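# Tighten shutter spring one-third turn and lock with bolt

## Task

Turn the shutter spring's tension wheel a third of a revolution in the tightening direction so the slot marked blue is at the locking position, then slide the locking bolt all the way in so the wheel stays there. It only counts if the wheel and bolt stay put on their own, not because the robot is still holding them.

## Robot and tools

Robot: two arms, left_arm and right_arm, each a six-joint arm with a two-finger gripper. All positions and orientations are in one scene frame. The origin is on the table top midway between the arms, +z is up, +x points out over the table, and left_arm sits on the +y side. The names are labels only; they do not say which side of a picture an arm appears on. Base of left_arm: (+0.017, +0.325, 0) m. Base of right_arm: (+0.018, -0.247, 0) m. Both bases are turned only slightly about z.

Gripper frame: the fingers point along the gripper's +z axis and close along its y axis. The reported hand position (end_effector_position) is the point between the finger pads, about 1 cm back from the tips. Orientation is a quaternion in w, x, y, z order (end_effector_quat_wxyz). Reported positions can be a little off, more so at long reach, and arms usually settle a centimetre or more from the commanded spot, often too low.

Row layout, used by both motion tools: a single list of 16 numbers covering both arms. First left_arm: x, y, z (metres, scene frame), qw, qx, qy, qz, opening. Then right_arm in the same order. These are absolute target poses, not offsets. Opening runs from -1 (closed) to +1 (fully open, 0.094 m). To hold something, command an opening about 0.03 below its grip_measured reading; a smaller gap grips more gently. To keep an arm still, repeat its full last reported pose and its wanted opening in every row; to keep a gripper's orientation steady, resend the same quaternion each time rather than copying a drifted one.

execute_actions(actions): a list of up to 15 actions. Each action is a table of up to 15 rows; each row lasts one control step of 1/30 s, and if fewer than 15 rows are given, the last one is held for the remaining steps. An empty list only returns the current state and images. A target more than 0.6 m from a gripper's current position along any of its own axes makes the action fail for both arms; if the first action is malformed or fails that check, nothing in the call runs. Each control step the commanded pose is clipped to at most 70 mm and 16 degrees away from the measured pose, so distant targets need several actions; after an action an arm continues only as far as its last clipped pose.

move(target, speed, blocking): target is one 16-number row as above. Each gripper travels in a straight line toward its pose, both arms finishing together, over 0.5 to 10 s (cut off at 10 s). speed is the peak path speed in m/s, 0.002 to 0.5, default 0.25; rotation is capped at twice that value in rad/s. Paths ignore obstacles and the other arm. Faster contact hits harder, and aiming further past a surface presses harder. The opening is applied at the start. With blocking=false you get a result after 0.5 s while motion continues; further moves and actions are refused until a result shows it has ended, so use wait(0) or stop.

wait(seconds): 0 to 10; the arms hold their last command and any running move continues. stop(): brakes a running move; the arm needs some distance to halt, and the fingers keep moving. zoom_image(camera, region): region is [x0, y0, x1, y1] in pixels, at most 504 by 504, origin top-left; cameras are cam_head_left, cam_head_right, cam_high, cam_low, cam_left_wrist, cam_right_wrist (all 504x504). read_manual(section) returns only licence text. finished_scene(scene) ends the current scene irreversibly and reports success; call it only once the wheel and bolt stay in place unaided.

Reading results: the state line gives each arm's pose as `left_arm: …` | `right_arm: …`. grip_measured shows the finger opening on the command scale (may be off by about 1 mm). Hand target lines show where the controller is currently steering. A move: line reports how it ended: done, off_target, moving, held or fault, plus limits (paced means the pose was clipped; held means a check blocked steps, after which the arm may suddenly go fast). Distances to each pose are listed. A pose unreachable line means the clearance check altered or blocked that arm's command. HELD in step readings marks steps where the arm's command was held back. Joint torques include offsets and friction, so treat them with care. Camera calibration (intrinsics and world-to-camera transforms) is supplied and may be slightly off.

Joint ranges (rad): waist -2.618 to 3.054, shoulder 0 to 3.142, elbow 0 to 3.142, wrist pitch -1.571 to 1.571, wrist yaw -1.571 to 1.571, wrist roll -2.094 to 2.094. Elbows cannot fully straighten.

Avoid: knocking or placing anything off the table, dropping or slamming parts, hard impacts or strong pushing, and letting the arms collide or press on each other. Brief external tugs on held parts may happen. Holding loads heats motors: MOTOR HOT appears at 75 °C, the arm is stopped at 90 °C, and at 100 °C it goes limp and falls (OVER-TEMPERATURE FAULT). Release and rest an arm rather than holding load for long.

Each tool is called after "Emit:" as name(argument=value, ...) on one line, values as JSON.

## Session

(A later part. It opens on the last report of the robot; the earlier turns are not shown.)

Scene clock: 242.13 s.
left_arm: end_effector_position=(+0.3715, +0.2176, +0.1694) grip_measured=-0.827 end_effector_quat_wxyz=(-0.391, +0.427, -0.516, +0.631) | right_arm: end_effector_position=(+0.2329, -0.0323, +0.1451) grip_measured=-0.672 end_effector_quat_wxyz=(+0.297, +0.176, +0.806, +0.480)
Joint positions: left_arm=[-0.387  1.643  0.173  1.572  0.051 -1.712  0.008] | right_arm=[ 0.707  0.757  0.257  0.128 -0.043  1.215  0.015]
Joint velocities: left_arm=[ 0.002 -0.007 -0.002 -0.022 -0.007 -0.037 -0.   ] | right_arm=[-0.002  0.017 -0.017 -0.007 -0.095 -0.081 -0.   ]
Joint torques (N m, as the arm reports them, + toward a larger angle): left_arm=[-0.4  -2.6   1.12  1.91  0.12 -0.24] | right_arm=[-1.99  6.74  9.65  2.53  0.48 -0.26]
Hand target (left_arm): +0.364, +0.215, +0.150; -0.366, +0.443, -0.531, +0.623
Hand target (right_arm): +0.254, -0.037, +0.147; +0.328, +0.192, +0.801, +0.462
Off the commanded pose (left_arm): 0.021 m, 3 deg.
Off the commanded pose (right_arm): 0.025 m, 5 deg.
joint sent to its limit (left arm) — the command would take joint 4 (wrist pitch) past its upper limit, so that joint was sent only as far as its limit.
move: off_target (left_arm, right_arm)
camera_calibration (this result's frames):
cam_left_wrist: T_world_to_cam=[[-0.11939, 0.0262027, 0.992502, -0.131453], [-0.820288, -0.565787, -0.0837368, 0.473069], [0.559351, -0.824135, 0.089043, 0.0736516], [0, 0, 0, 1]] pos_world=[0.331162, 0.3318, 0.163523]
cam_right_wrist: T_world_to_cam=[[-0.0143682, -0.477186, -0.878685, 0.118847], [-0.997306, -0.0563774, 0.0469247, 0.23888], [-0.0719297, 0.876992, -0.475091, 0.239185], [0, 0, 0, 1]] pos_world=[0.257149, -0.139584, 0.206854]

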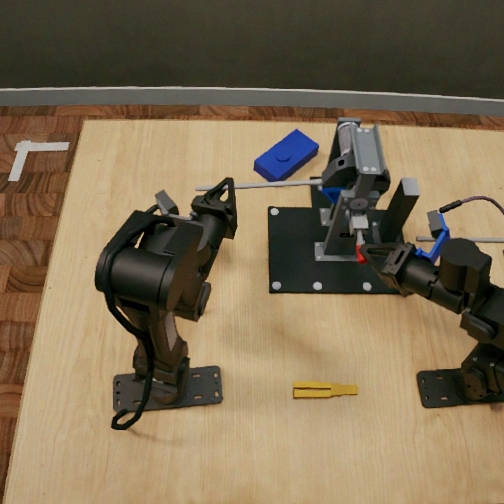

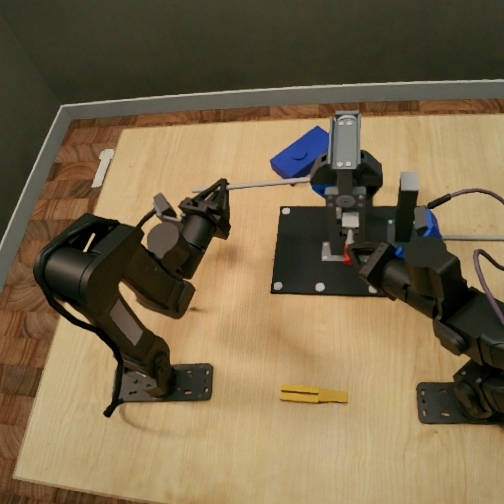

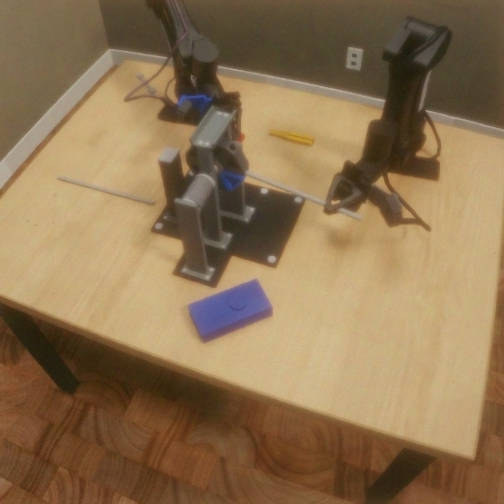

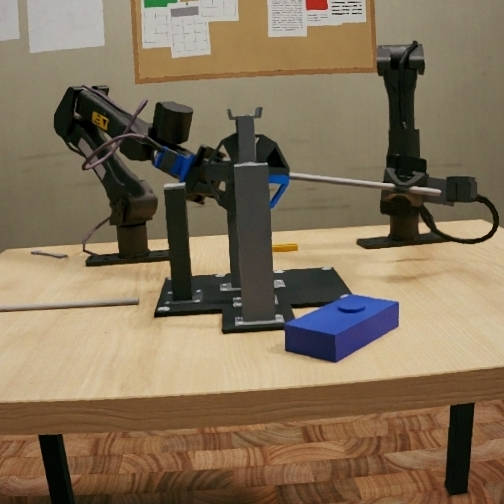

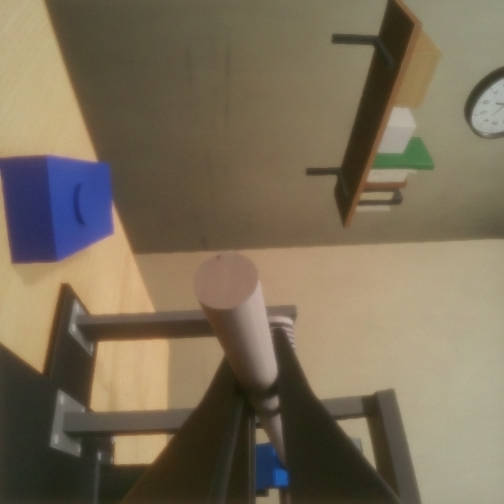

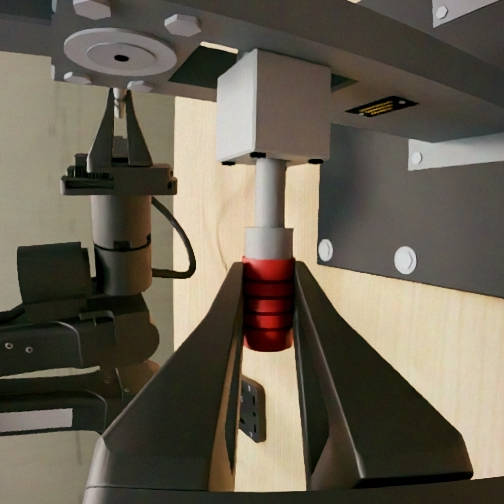

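Emit:
move(target=[0.364,0.215,0.15,0.3687,-0.4394,0.5266,-0.6275,-0.87, 0.224,-0.032,0.147,0.331,0.191,0.8,0.462,-0.71], speed=0.03)

Emit:
move(target=[0.364,0.215,0.15,0.3687,-0.4394,0.5266,-0.6275,-0.87, 0.229,-0.032,0.147,0.331,0.191,0.8,0.462,-0.1], speed=0.03)

Emit:
move(target=[0.364,0.215,0.15,0.3687,-0.4394,0.5266,-0.6275,-0.87, 0.19,-0.09,0.18,0.331,0.191,0.8,0.462,-0.1], speed=0.15)

Emit:
move(target=[0.364,0.215,0.15,0.3687,-0.4394,0.5266,-0.6275,-0.87, 0.23,-0.25,0.16,0.3,0.4,0.83,0.22,-0.1], speed=0.25)

Emit:
move(target=[0.364,0.215,0.15,0.3687,-0.4394,0.5266,-0.6275,-0.87, 0.325,-0.35,0.06,0.153,0.69,0.69,0.153,-0.3], speed=0.25)

Scene clock: 254.67 s.
left_arm: end_effector_position=(+0.3715, +0.2176, +0.1694) grip_measured=-0.827 end_effector_quat_wxyz=(-0.391, +0.427, -0.516, +0.631) | right_arm: end_effector_position=(+0.2311, -0.0332, +0.1474) grip_measured=-0.672 end_effector_quat_wxyz=(+0.337, +0.197, +0.799, +0.458)
Joint positions: left_arm=[-0.387  1.643  0.173  1.572  0.051 -1.712  0.008] | right_arm=[0.844 0.748 0.257 0.123 0.187 1.25  0.015]
Joint velocities: left_arm=[-0.032  0.002  0.007  0.051 -0.051 -0.095 -0.   ] | right_arm=[ 0.002 -0.002  0.002 -0.022 -0.051  0.081  0.   ]
Joint torques (N m, as the arm reports them, + toward a larger angle): left_arm=[-0.32 -2.62  1.13  1.92  0.13 -0.23] | right_arm=[ 1.83 -2.61  7.09  1.66  0.02  0.  ]
Hand target (left_arm): +0.364, +0.215, +0.151; -0.366, +0.443, -0.531, +0.623
Hand target (right_arm): +0.225, -0.032, +0.147; +0.332, +0.190, +0.800, +0.462
Off the commanded pose (left_arm): 0.021 m, 3 deg.
Off the commanded pose (right_arm): 0.007 m, 1 deg.
joint sent to its limit (left arm) — the command would take joint 4 (wrist pitch) past its upper limit, so that joint was sent only as far as its limit.
move: off_target (left_arm)
camera_calibration (this result's frames):
cam_left_wrist: T_world_to_cam=[[-0.11939, 0.0262027, 0.992502, -0.131453], [-0.820288, -0.565787, -0.0837368, 0.473069], [0.559351, -0.824135, 0.089043, 0.0736516], [0, 0, 0, 1]] pos_world=[0.331162, 0.3318, 0.163523]
cam_right_wrist: T_world_to_cam=[[-0.0229124, -0.501519, -0.864843, 0.11946], [-0.999402, 0.033885, 0.00682759, 0.24634], [0.025881, 0.864483, -0.501995, 0.221846], [0, 0, 0, 1]] pos_world=[0.243188, -0.140218, 0.212998]

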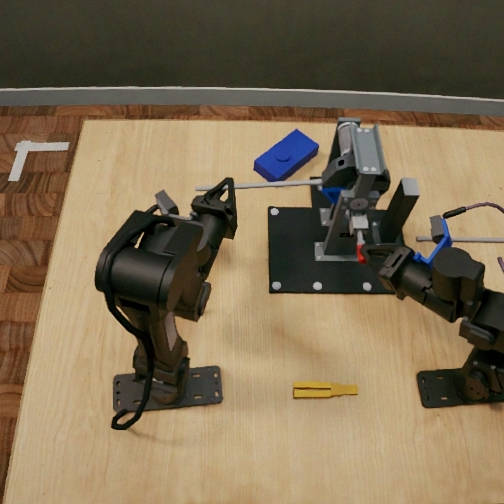

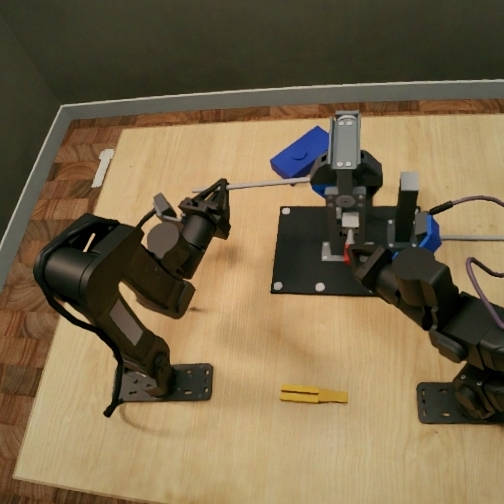

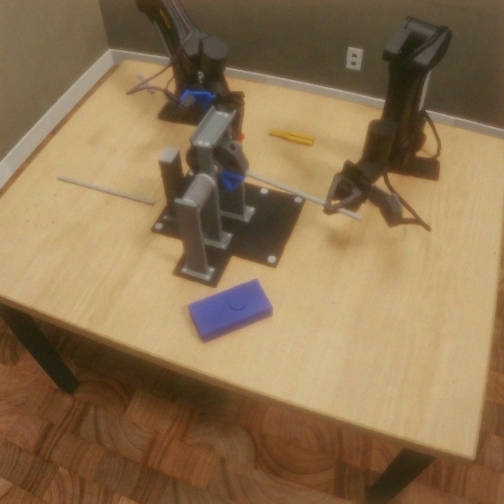

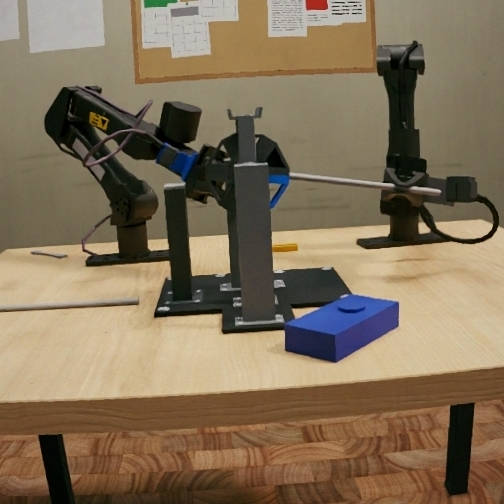

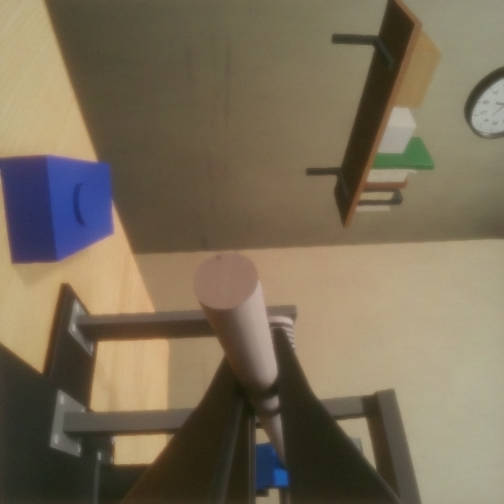

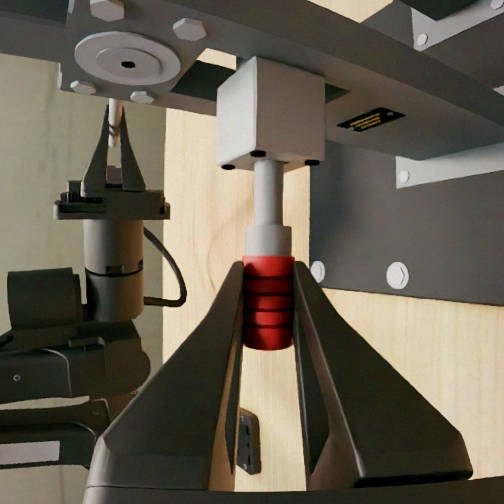

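Scene clock: 255.80 s.
left_arm: end_effector_position=(+0.3715, +0.2176, +0.1694) grip_measured=-0.827 end_effector_quat_wxyz=(-0.391, +0.427, -0.516, +0.631) | right_arm: end_effector_position=(+0.2285, -0.0303, +0.1472) grip_measured=-0.101 end_effector_quat_wxyz=(+0.330, +0.191, +0.800, +0.463)
Joint positions: left_arm=[-0.387  1.643  0.173  1.572  0.051 -1.712  0.008] | right_arm=[0.844 0.748 0.257 0.123 0.165 1.25  0.042]
Joint velocities: left_arm=[-0.012  0.007 -0.007 -0.051  0.022 -0.066 -0.   ] | right_arm=[ 0.012  0.007 -0.012  0.037  0.007 -0.081  0.   ]
Joint torques (N m, as the arm reports them, + toward a larger angle): left_arm=[-0.35 -2.6   1.17  1.92  0.12 -0.25] | right_arm=[-0.66 -0.83  7.48  1.81 -0.02 -0.07]
Hand target (left_arm): +0.364, +0.215, +0.151; -0.366, +0.443, -0.531, +0.623
Hand target (right_arm): +0.229, -0.032, +0.147; +0.331, +0.191, +0.800, +0.462
Off the commanded pose (left_arm): 0.021 m, 3 deg.
Off the commanded pose (right_arm): 0.002 m, 0 deg.
joint sent to its limit (left arm) — the command would take joint 4 (wrist pitch) past its upper limit, so that joint was sent only as far as its limit.
move: off_target (left_arm)
camera_calibration (this result's frames):
cam_left_wrist: T_world_to_cam=[[-0.11939, 0.0262027, 0.992502, -0.131453], [-0.820288, -0.565787, -0.0837368, 0.473069], [0.559351, -0.824135, 0.089043, 0.0736516], [0, 0, 0, 1]] pos_world=[0.331162, 0.3318, 0.163523]
cam_right_wrist: T_world_to_cam=[[-0.0177394, -0.497509, -0.867277, 0.120041], [-0.999828, 0.0135252, 0.0126919, 0.242267], [0.00541579, 0.867353, -0.497663, 0.223421], [0, 0, 0, 1]] pos_world=[0.243145, -0.13734, 0.212222]

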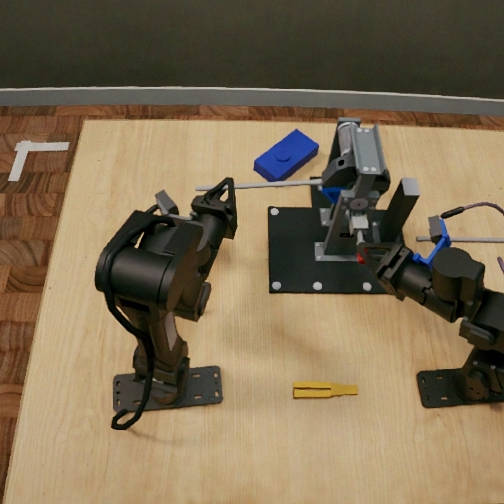

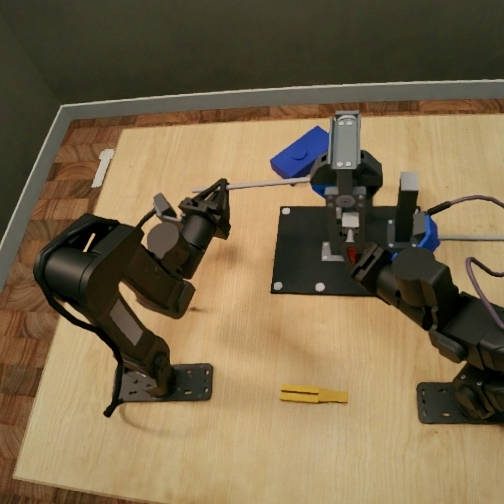

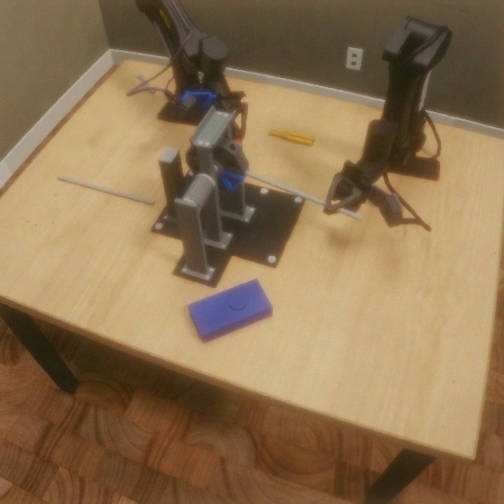

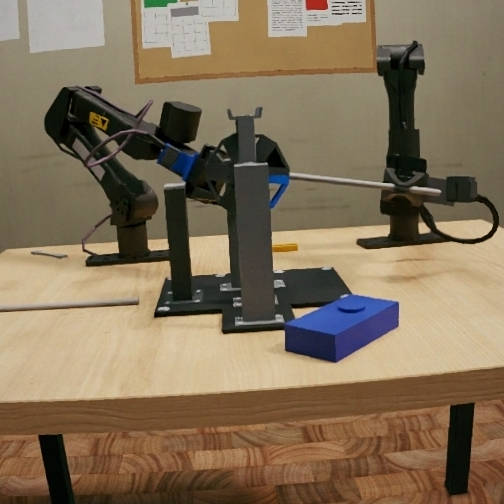

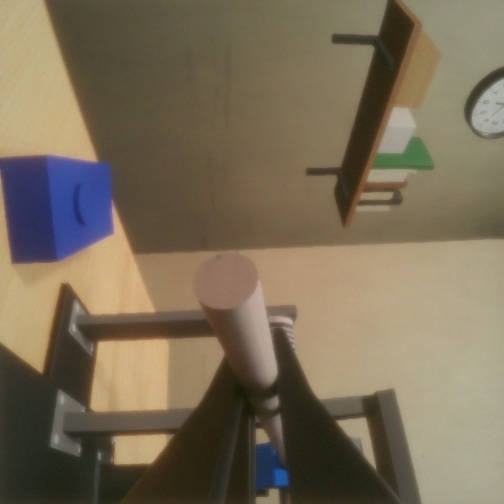

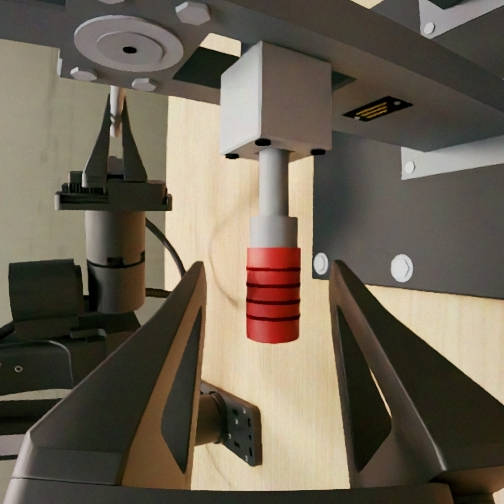

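Scene clock: 257.13 s.
left_arm: end_effector_position=(+0.3715, +0.2176, +0.1694) grip_measured=-0.827 end_effector_quat_wxyz=(-0.391, +0.427, -0.516, +0.631) | right_arm: end_effector_position=(+0.1912, -0.0855, +0.1647) grip_measured=-0.101 end_effector_quat_wxyz=(+0.318, +0.195, +0.811, +0.451)
Joint positions: left_arm=[-0.387  1.643  0.173  1.572  0.051 -1.712  0.008] | right_arm=[ 0.754  0.276  0.322 -0.449  0.077  1.226  0.042]
Joint velocities: left_arm=[ 0.002 -0.007 -0.007  0.007  0.051  0.037 -0.   ] | right_arm=[-0.007 -0.012 -0.002 -0.022  0.022 -0.051 -0.001]
Joint torques (N m, as the arm reports them, + toward a larger angle): left_arm=[-0.34 -2.6   1.13  1.92  0.12 -0.25] | right_arm=[-1.18  0.6   9.94  1.76  0.01 -0.19]
Hand target (left_arm): +0.364, +0.215, +0.151; -0.366, +0.443, -0.531, +0.623
Hand target (right_arm): +0.192, -0.088, +0.181; +0.331, +0.192, +0.800, +0.462
Off the commanded pose (left_arm): 0.021 m, 3 deg.
Off the commanded pose (right_arm): 0.016 m, 2 deg.
joint sent to its limit (left arm) — the command would take joint 4 (wrist pitch) past its upper limit, so that joint was sent only as far as its limit.
move: off_target (left_arm, right_arm)
camera_calibration (this result's frames):
cam_left_wrist: T_world_to_cam=[[-0.11939, 0.0262027, 0.992502, -0.131453], [-0.820288, -0.565787, -0.0837368, 0.473069], [0.559351, -0.824135, 0.089043, 0.0736516], [0, 0, 0, 1]] pos_world=[0.331162, 0.3318, 0.163523]
cam_right_wrist: T_world_to_cam=[[-0.0457647, -0.515995, -0.855368, 0.108873], [-0.998876, 0.0130358, 0.045579, 0.19987], [-0.0123681, 0.856492, -0.516011, 0.285731], [0, 0, 0, 1]] pos_world=[0.208162, -0.191154, 0.231457]

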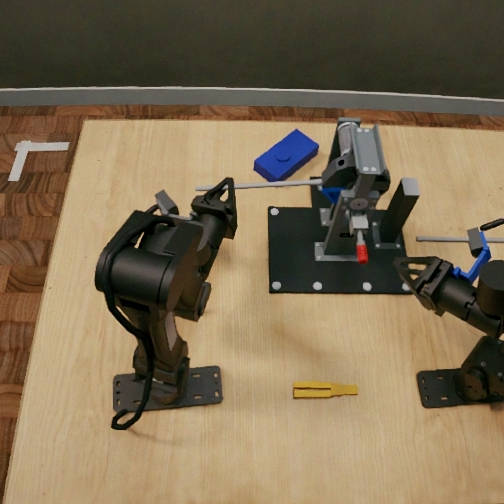

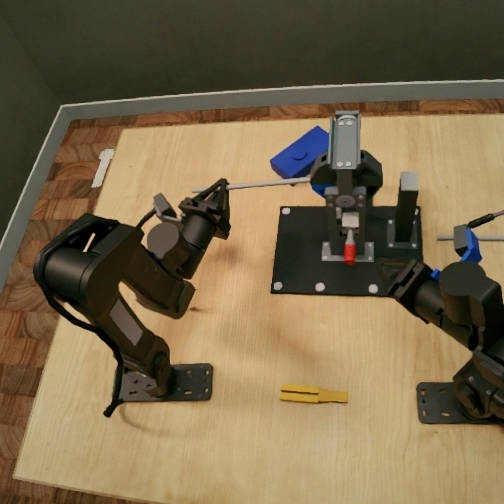

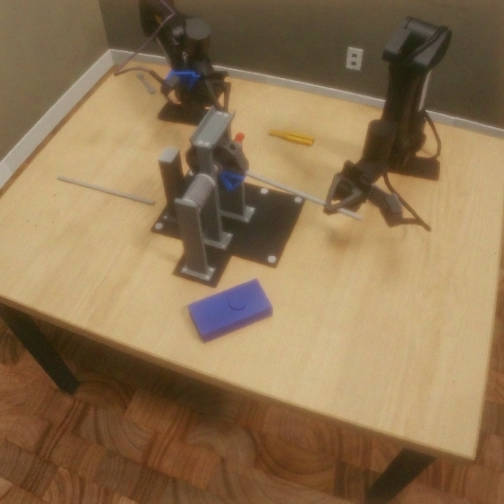

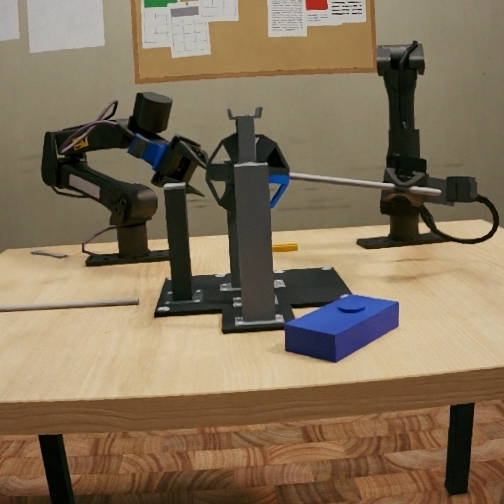

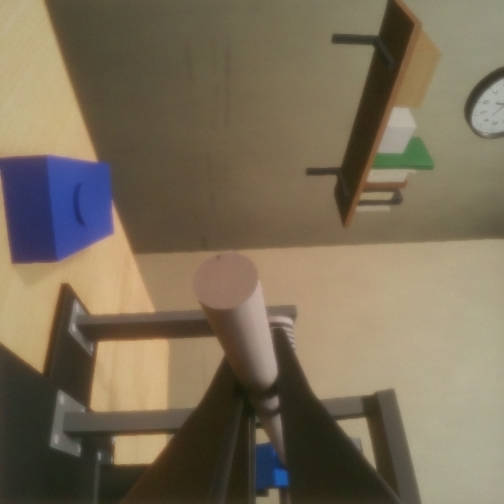

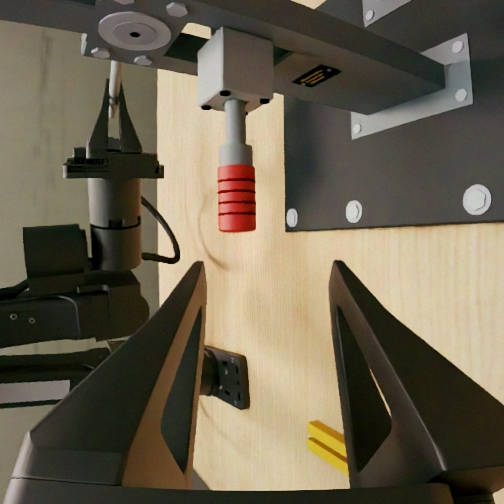

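Scene clock: 259.00 s.
left_arm: end_effector_position=(+0.3715, +0.2176, +0.1694) grip_measured=-0.827 end_effector_quat_wxyz=(-0.391, +0.427, -0.516, +0.631) | right_arm: end_effector_position=(+0.2255, -0.2501, +0.1497) grip_measured=-0.101 end_effector_quat_wxyz=(+0.288, +0.410, +0.836, +0.224)
Joint positions: left_arm=[-0.387  1.643  0.173  1.572  0.051 -1.712  0.008] | right_arm=[-0.366  0.62   0.634 -0.909 -0.346  0.718  0.042]
Joint velocities: left_arm=[-0.022 -0.002  0.007 -0.007  0.037 -0.037  0.   ] | right_arm=[ 0.002 -0.007 -0.007 -0.037 -0.081 -0.037 -0.001]
Joint torques (N m, as the arm reports them, + toward a larger angle): left_arm=[-0.34 -2.59  1.16  1.9   0.13 -0.23] | right_arm=[-1.18  1.98  9.68  1.34 -0.19 -0.14]
Hand target (left_arm): +0.364, +0.215, +0.151; -0.366, +0.443, -0.531, +0.623
Hand target (right_arm): +0.228, -0.252, +0.160; +0.296, +0.405, +0.835, +0.226
Off the commanded pose (left_arm): 0.021 m, 3 deg.
Off the commanded pose (right_arm): 0.011 m, 2 deg.
joint sent to its limit (left arm) — the command would take joint 4 (wrist pitch) past its upper limit, so that joint was sent only as far as its limit.
move: off_target (left_arm, right_arm)
camera_calibration (this result's frames):
cam_left_wrist: T_world_to_cam=[[-0.11939, 0.0262027, 0.992502, -0.131453], [-0.820288, -0.565787, -0.0837368, 0.473069], [0.559351, -0.824135, 0.089043, 0.0736516], [0, 0, 0, 1]] pos_world=[0.331162, 0.3318, 0.163523]
cam_right_wrist: T_world_to_cam=[[-0.570074, -0.554703, -0.606069, 0.0839344], [-0.811978, 0.49291, 0.31262, 0.274893], [0.125326, 0.670332, -0.731402, 0.373994], [0, 0, 0, 1]] pos_world=[0.224185, -0.339639, 0.238473]

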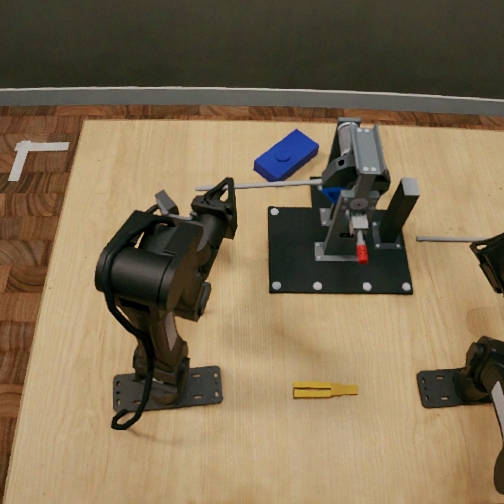

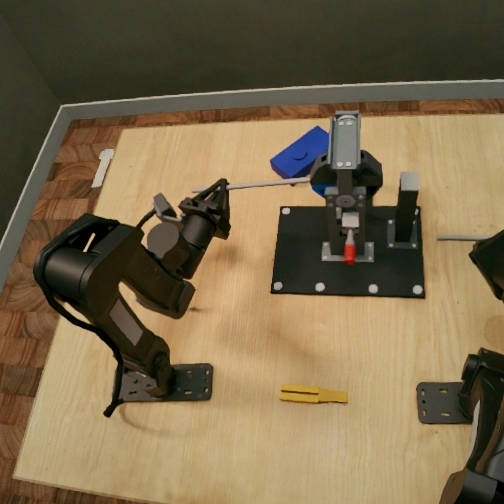

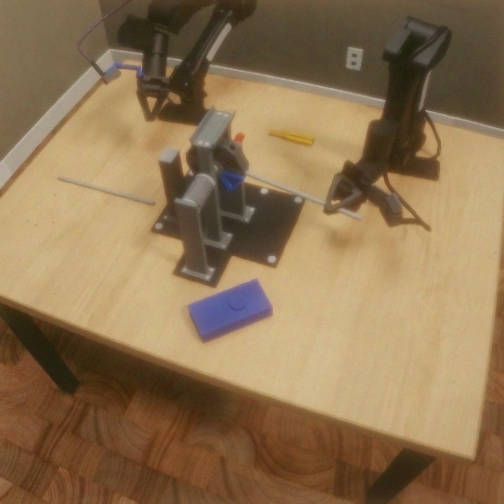

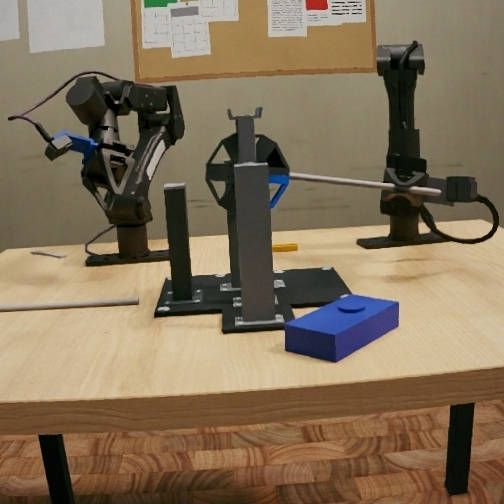

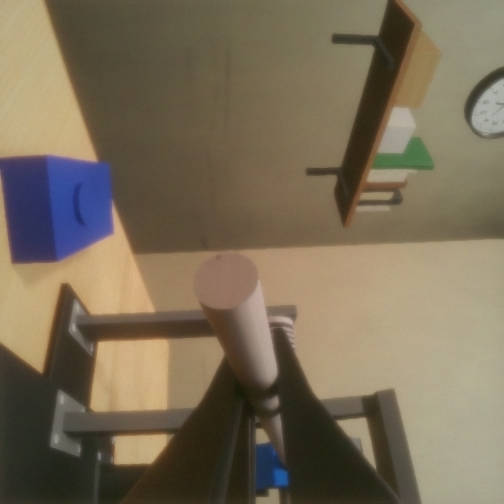

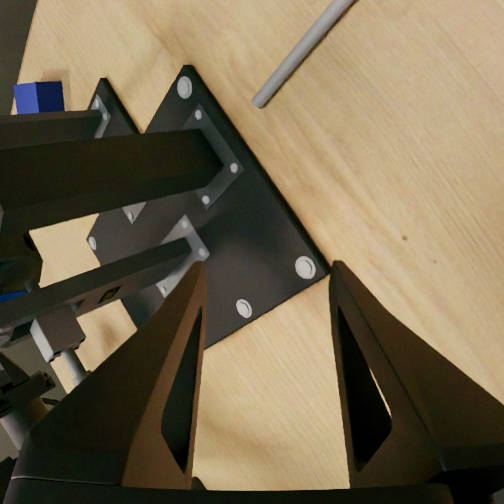

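Scene clock: 260.93 s.
left_arm: end_effector_position=(+0.3715, +0.2176, +0.1694) grip_measured=-0.827 end_effector_quat_wxyz=(-0.391, +0.427, -0.516, +0.631) | right_arm: end_effector_position=(+0.3108, -0.3386, +0.0485) grip_measured=-0.299 end_effector_quat_wxyz=(+0.133, +0.686, +0.699, +0.150)
Joint positions: left_arm=[-0.387  1.643  0.173  1.572  0.051 -1.712  0.008] | right_arm=[-0.464  1.447  0.788 -0.549 -0.184  1.171  0.033]
Joint velocities: left_arm=[-0.007  0.007 -0.002  0.007 -0.022 -0.007  0.001] | right_arm=[-0.022 -0.012 -0.007  0.037  0.066 -0.037 -0.   ]
Joint torques (N m, as the arm reports them, + toward a larger angle): left_arm=[-0.34 -2.62  1.12  1.91  0.13 -0.24] | right_arm=[-1.08 -4.93  9.08  1.1  -0.01  0.04]
Hand target (left_arm): +0.364, +0.215, +0.151; -0.366, +0.443, -0.531, +0.623
Hand target (right_arm): +0.321, -0.348, +0.059; +0.154, +0.690, +0.691, +0.153
Off the commanded pose (left_arm): 0.021 m, 3 deg.
Off the commanded pose (right_arm): 0.022 m, 3 deg.
joint sent to its limit (left arm) — the command would take joint 4 (wrist pitch) past its upper limit, so that joint was sent only as far as its limit.
move: off_target (left_arm, right_arm)
camera_calibration (this result's frames):
cam_left_wrist: T_world_to_cam=[[-0.11939, 0.0262027, 0.992502, -0.131453], [-0.820288, -0.565787, -0.0837368, 0.473069], [0.559351, -0.824135, 0.089043, 0.0736516], [0, 0, 0, 1]] pos_world=[0.331162, 0.3318, 0.163523]
cam_right_wrist: T_world_to_cam=[[-0.923811, -0.00201877, -0.382844, 0.308408], [-0.276933, 0.693999, 0.664585, 0.304071], [0.264352, 0.719973, -0.641683, 0.31789], [0, 0, 0, 1]] pos_world=[0.285083, -0.439275, 0.119975]

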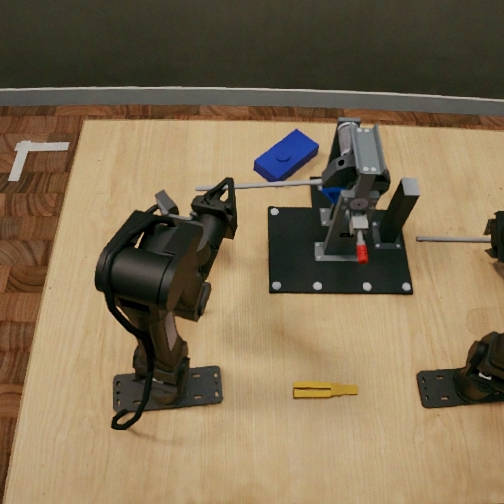

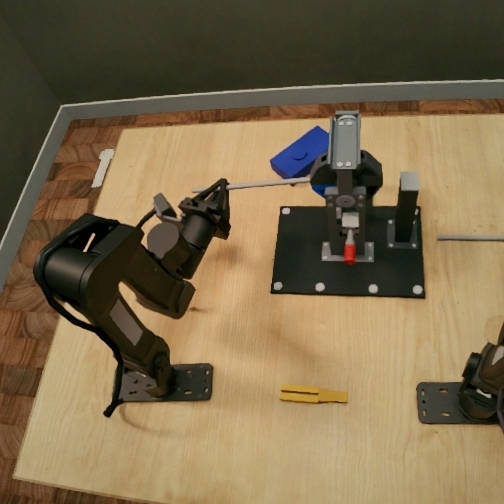

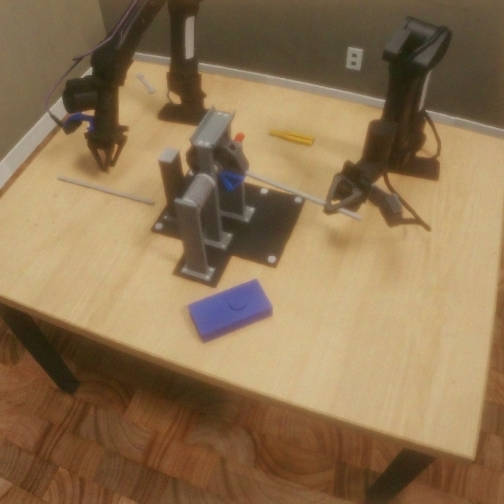

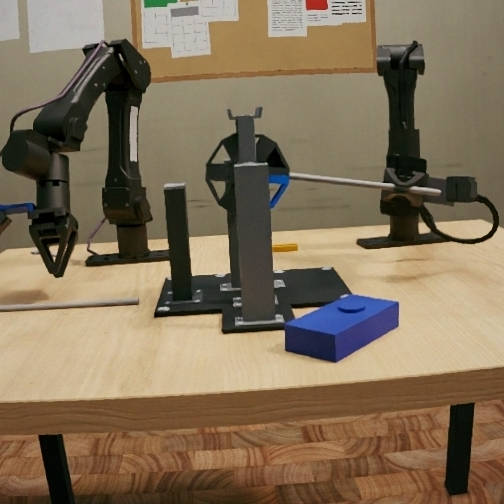

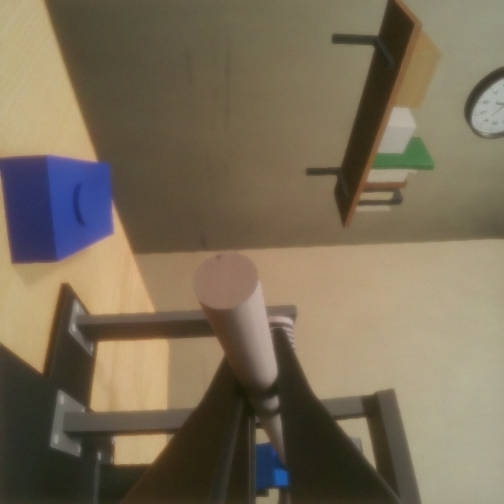

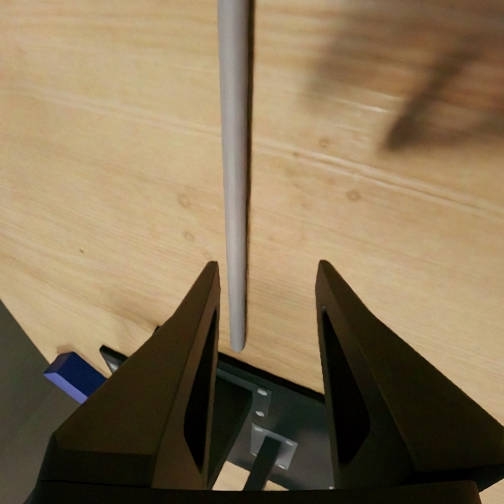

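Emit:
move(target=[0.364,0.215,0.15,0.3687,-0.4394,0.5266,-0.6275,-0.87, 0.352,-0.352,0.045,0,0.707,0.707,0,-0.3], speed=0.15)

Scene clock: 266.63 s.
left_arm: end_effector_position=(+0.3715, +0.2176, +0.1694) grip_measured=-0.827 end_effector_quat_wxyz=(-0.391, +0.427, -0.516, +0.631) | right_arm: end_effector_position=(+0.3455, -0.3522, +0.0377) grip_measured=-0.299 end_effector_quat_wxyz=(-0.007, +0.707, +0.707, +0.000)
Joint positions: left_arm=[-0.387  1.643  0.173  1.572  0.051 -1.712  0.008] | right_arm=[-0.368  1.912  1.344 -1.015 -0.007  1.252  0.033]
Joint velocities: left_arm=[-0.007  0.002 -0.002  0.022  0.022  0.007 -0.   ] | right_arm=[-0.007  0.012 -0.002 -0.081  0.022 -0.051 -0.   ]
Joint torques (N m, as the arm reports them, + toward a larger angle): left_arm=[-0.32 -2.61  1.13  1.92  0.13 -0.25] | right_arm=[ 0.95 -9.11  8.54  0.19  0.07  0.06]
Hand target (left_arm): +0.364, +0.215, +0.151; -0.366, +0.443, -0.531, +0.623
Hand target (right_arm): +0.352, -0.352, +0.045; +0.003, +0.706, +0.708, -0.002
Off the commanded pose (left_arm): 0.021 m, 3 deg.
Off the commanded pose (right_arm): 0.010 m, 1 deg.
joint sent to its limit (left arm) — the command would take joint 4 (wrist pitch) past its upper limit, so that joint was sent only as far as its limit.
move: off_target (left_arm)
camera_calibration (this result's frames):
cam_left_wrist: T_world_to_cam=[[-0.11939, 0.0262027, 0.992502, -0.131453], [-0.820288, -0.565787, -0.0837368, 0.473069], [0.559351, -0.824135, 0.089043, 0.0736516], [0, 0, 0, 1]] pos_world=[0.331162, 0.3318, 0.163523]
cam_right_wrist: T_world_to_cam=[[-0.999718, 0.0115046, 0.0207525, 0.352082], [0.0228194, 0.705874, 0.707969, 0.229316], [-0.00650378, 0.708244, -0.705938, 0.403422], [0, 0, 0, 1]] pos_world=[0.349374, -0.45164, 0.115136]

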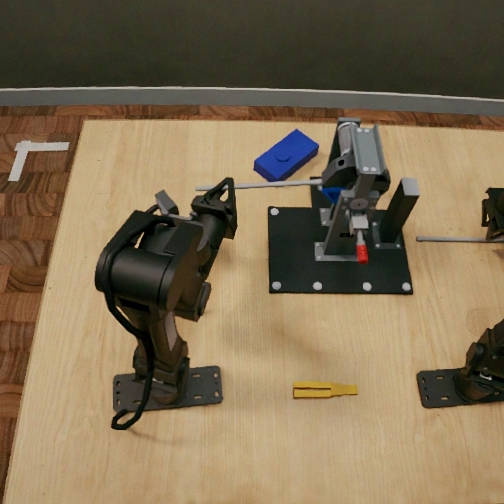

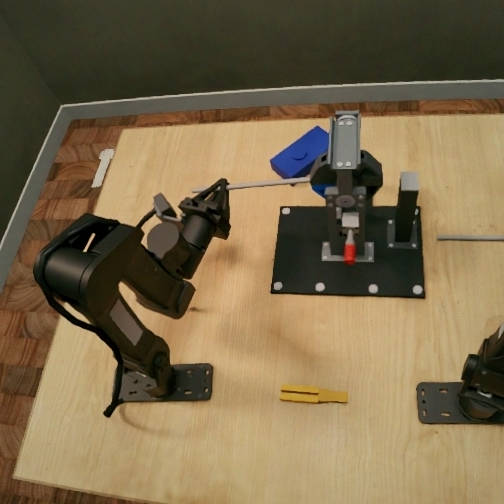

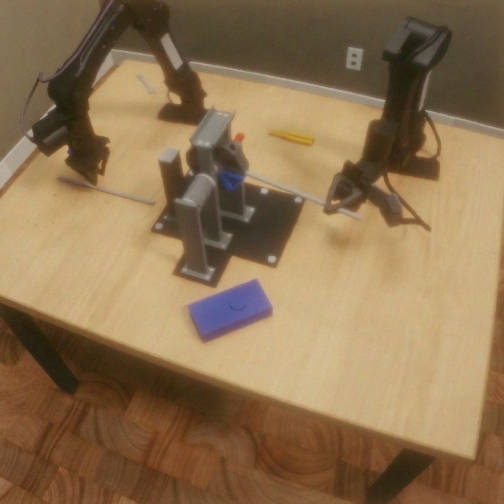

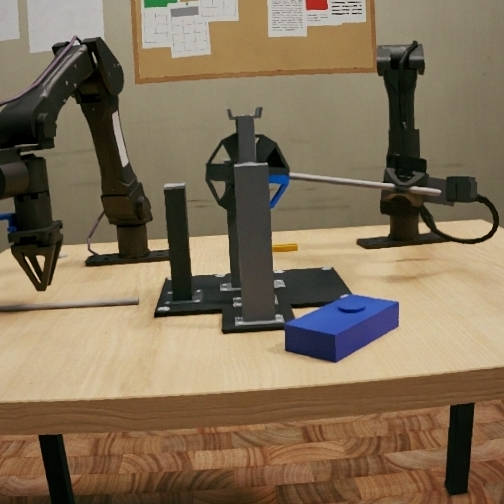

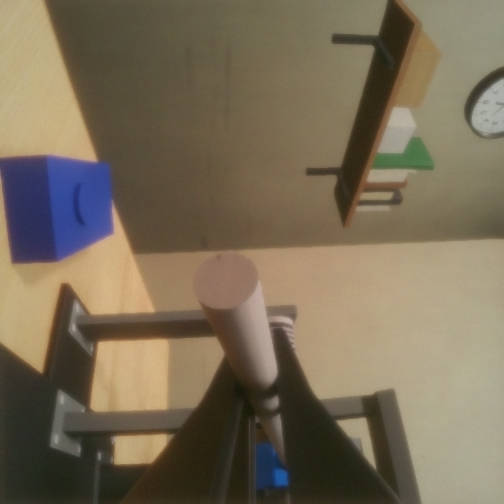

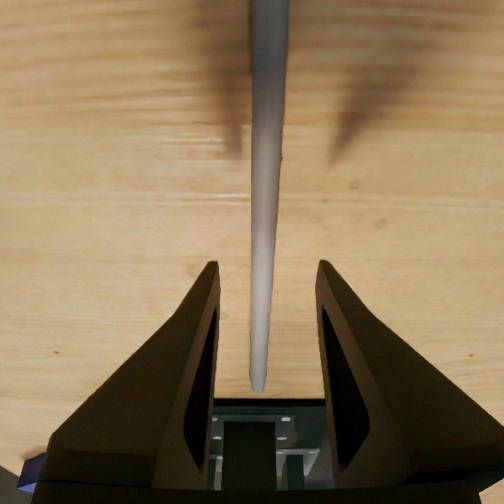

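Emit:
move(target=[0.364,0.215,0.15,0.3687,-0.4394,0.5266,-0.6275,-0.87, 0.350,-0.342,0.013,0,0.707,0.707,0,-0.3], speed=0.04)

Emit:
zoom_image(camera="cam_low", region=[0, 240, 160, 330])

Scene clock: 271.70 s.
left_arm: end_effector_position=(+0.3715, +0.2176, +0.1694) grip_measured=-0.827 end_effector_quat_wxyz=(-0.391, +0.427, -0.516, +0.631) | right_arm: end_effector_position=(+0.3496, -0.3451, +0.0157) grip_measured=-0.299 end_effector_quat_wxyz=(-0.001, +0.708, +0.706, +0.003)
Joint positions: left_arm=[-0.387  1.643  0.173  1.572  0.051 -1.712  0.008] | right_arm=[-0.344  1.937  1.285 -0.918 -0.006  1.279  0.033]
Joint velocities: left_arm=[ 0.012 -0.002 -0.012 -0.081 -0.066  0.037 -0.001] | right_arm=[-0.002  0.012  0.002  0.022 -0.066 -0.037  0.001]
Joint torques (N m, as the arm reports them, + toward a larger angle): left_arm=[-0.34 -2.61  1.15  1.91  0.14 -0.25] | right_arm=[ 1.04 -9.26  5.21  0.46  0.05  0.08]
Hand target (left_arm): +0.364, +0.215, +0.151; -0.366, +0.443, -0.531, +0.623
Hand target (right_arm): +0.349, -0.342, +0.013; +0.000, +0.707, +0.707, -0.000
Off the commanded pose (left_arm): 0.021 m, 3 deg.
Off the commanded pose (right_arm): 0.004 m, 0 deg.
joint sent to its limit (left arm) — the command would take joint 4 (wrist pitch) past its upper limit, so that joint was sent only as far as its limit.
move: off_target (left_arm)
camera_calibration (this result's frames):
cam_left_wrist: T_world_to_cam=[[-0.11939, 0.0262027, 0.992502, -0.131453], [-0.820288, -0.565787, -0.0837368, 0.473069], [0.559351, -0.824135, 0.089043, 0.0736516], [0, 0, 0, 1]] pos_world=[0.331162, 0.3318, 0.163523]
cam_right_wrist: T_world_to_cam=[[-0.999852, 0.015003, 0.00840258, 0.357992], [0.016565, 0.70923, 0.704783, 0.243182], [0.00461452, 0.704818, -0.709373, 0.377849], [0, 0, 0, 1]] pos_world=[0.352167, -0.444158, 0.0936373]

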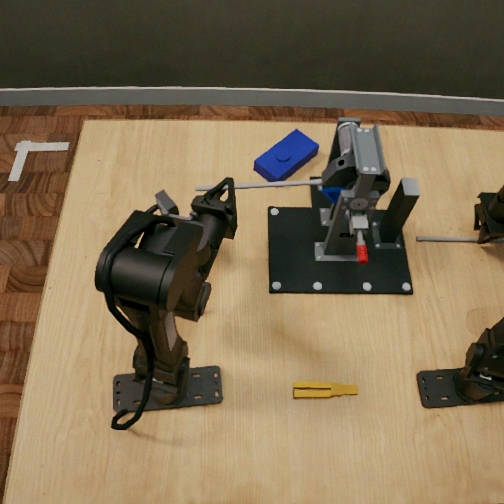

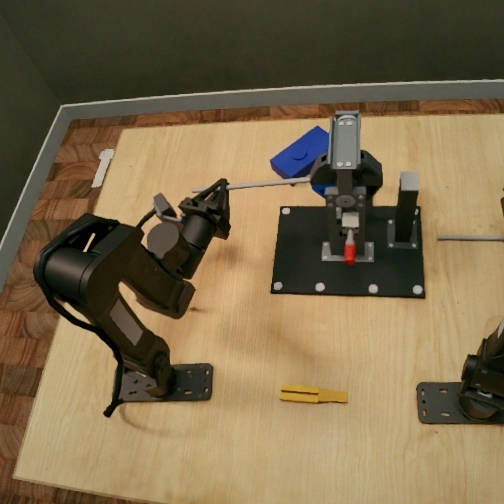

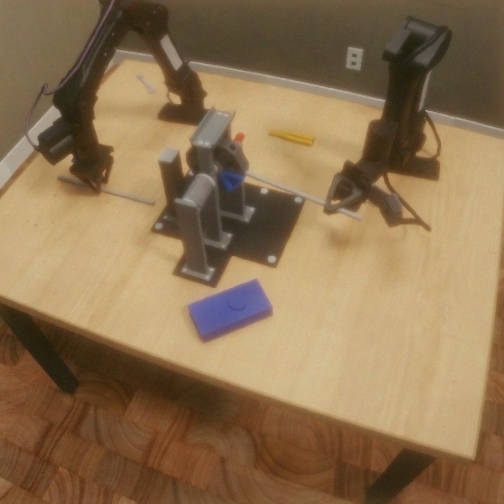

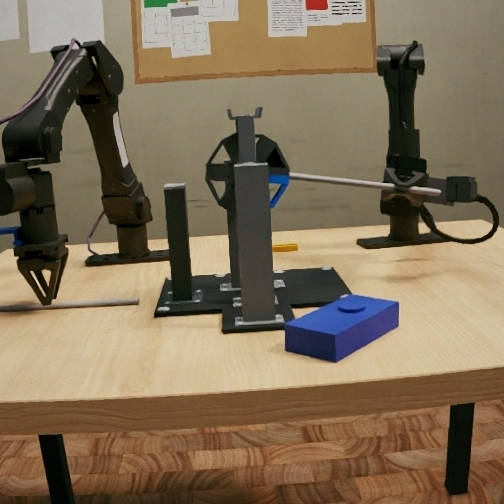

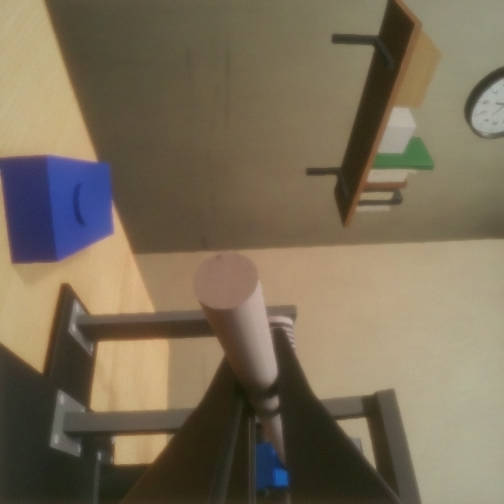

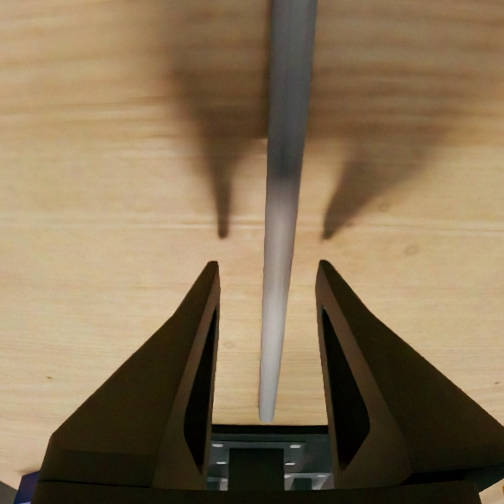

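Region (0, 240, 160, 330) of cam_low's 504x504 image, scaled by 3.150, with more detail than that image has; it fills the top 284 rows of this view, and the rest is white.

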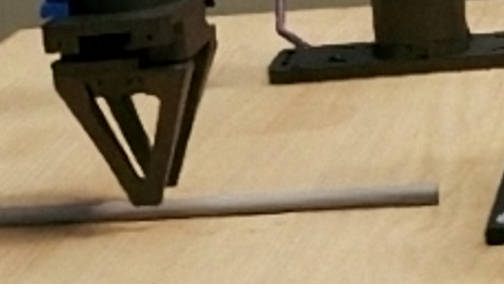

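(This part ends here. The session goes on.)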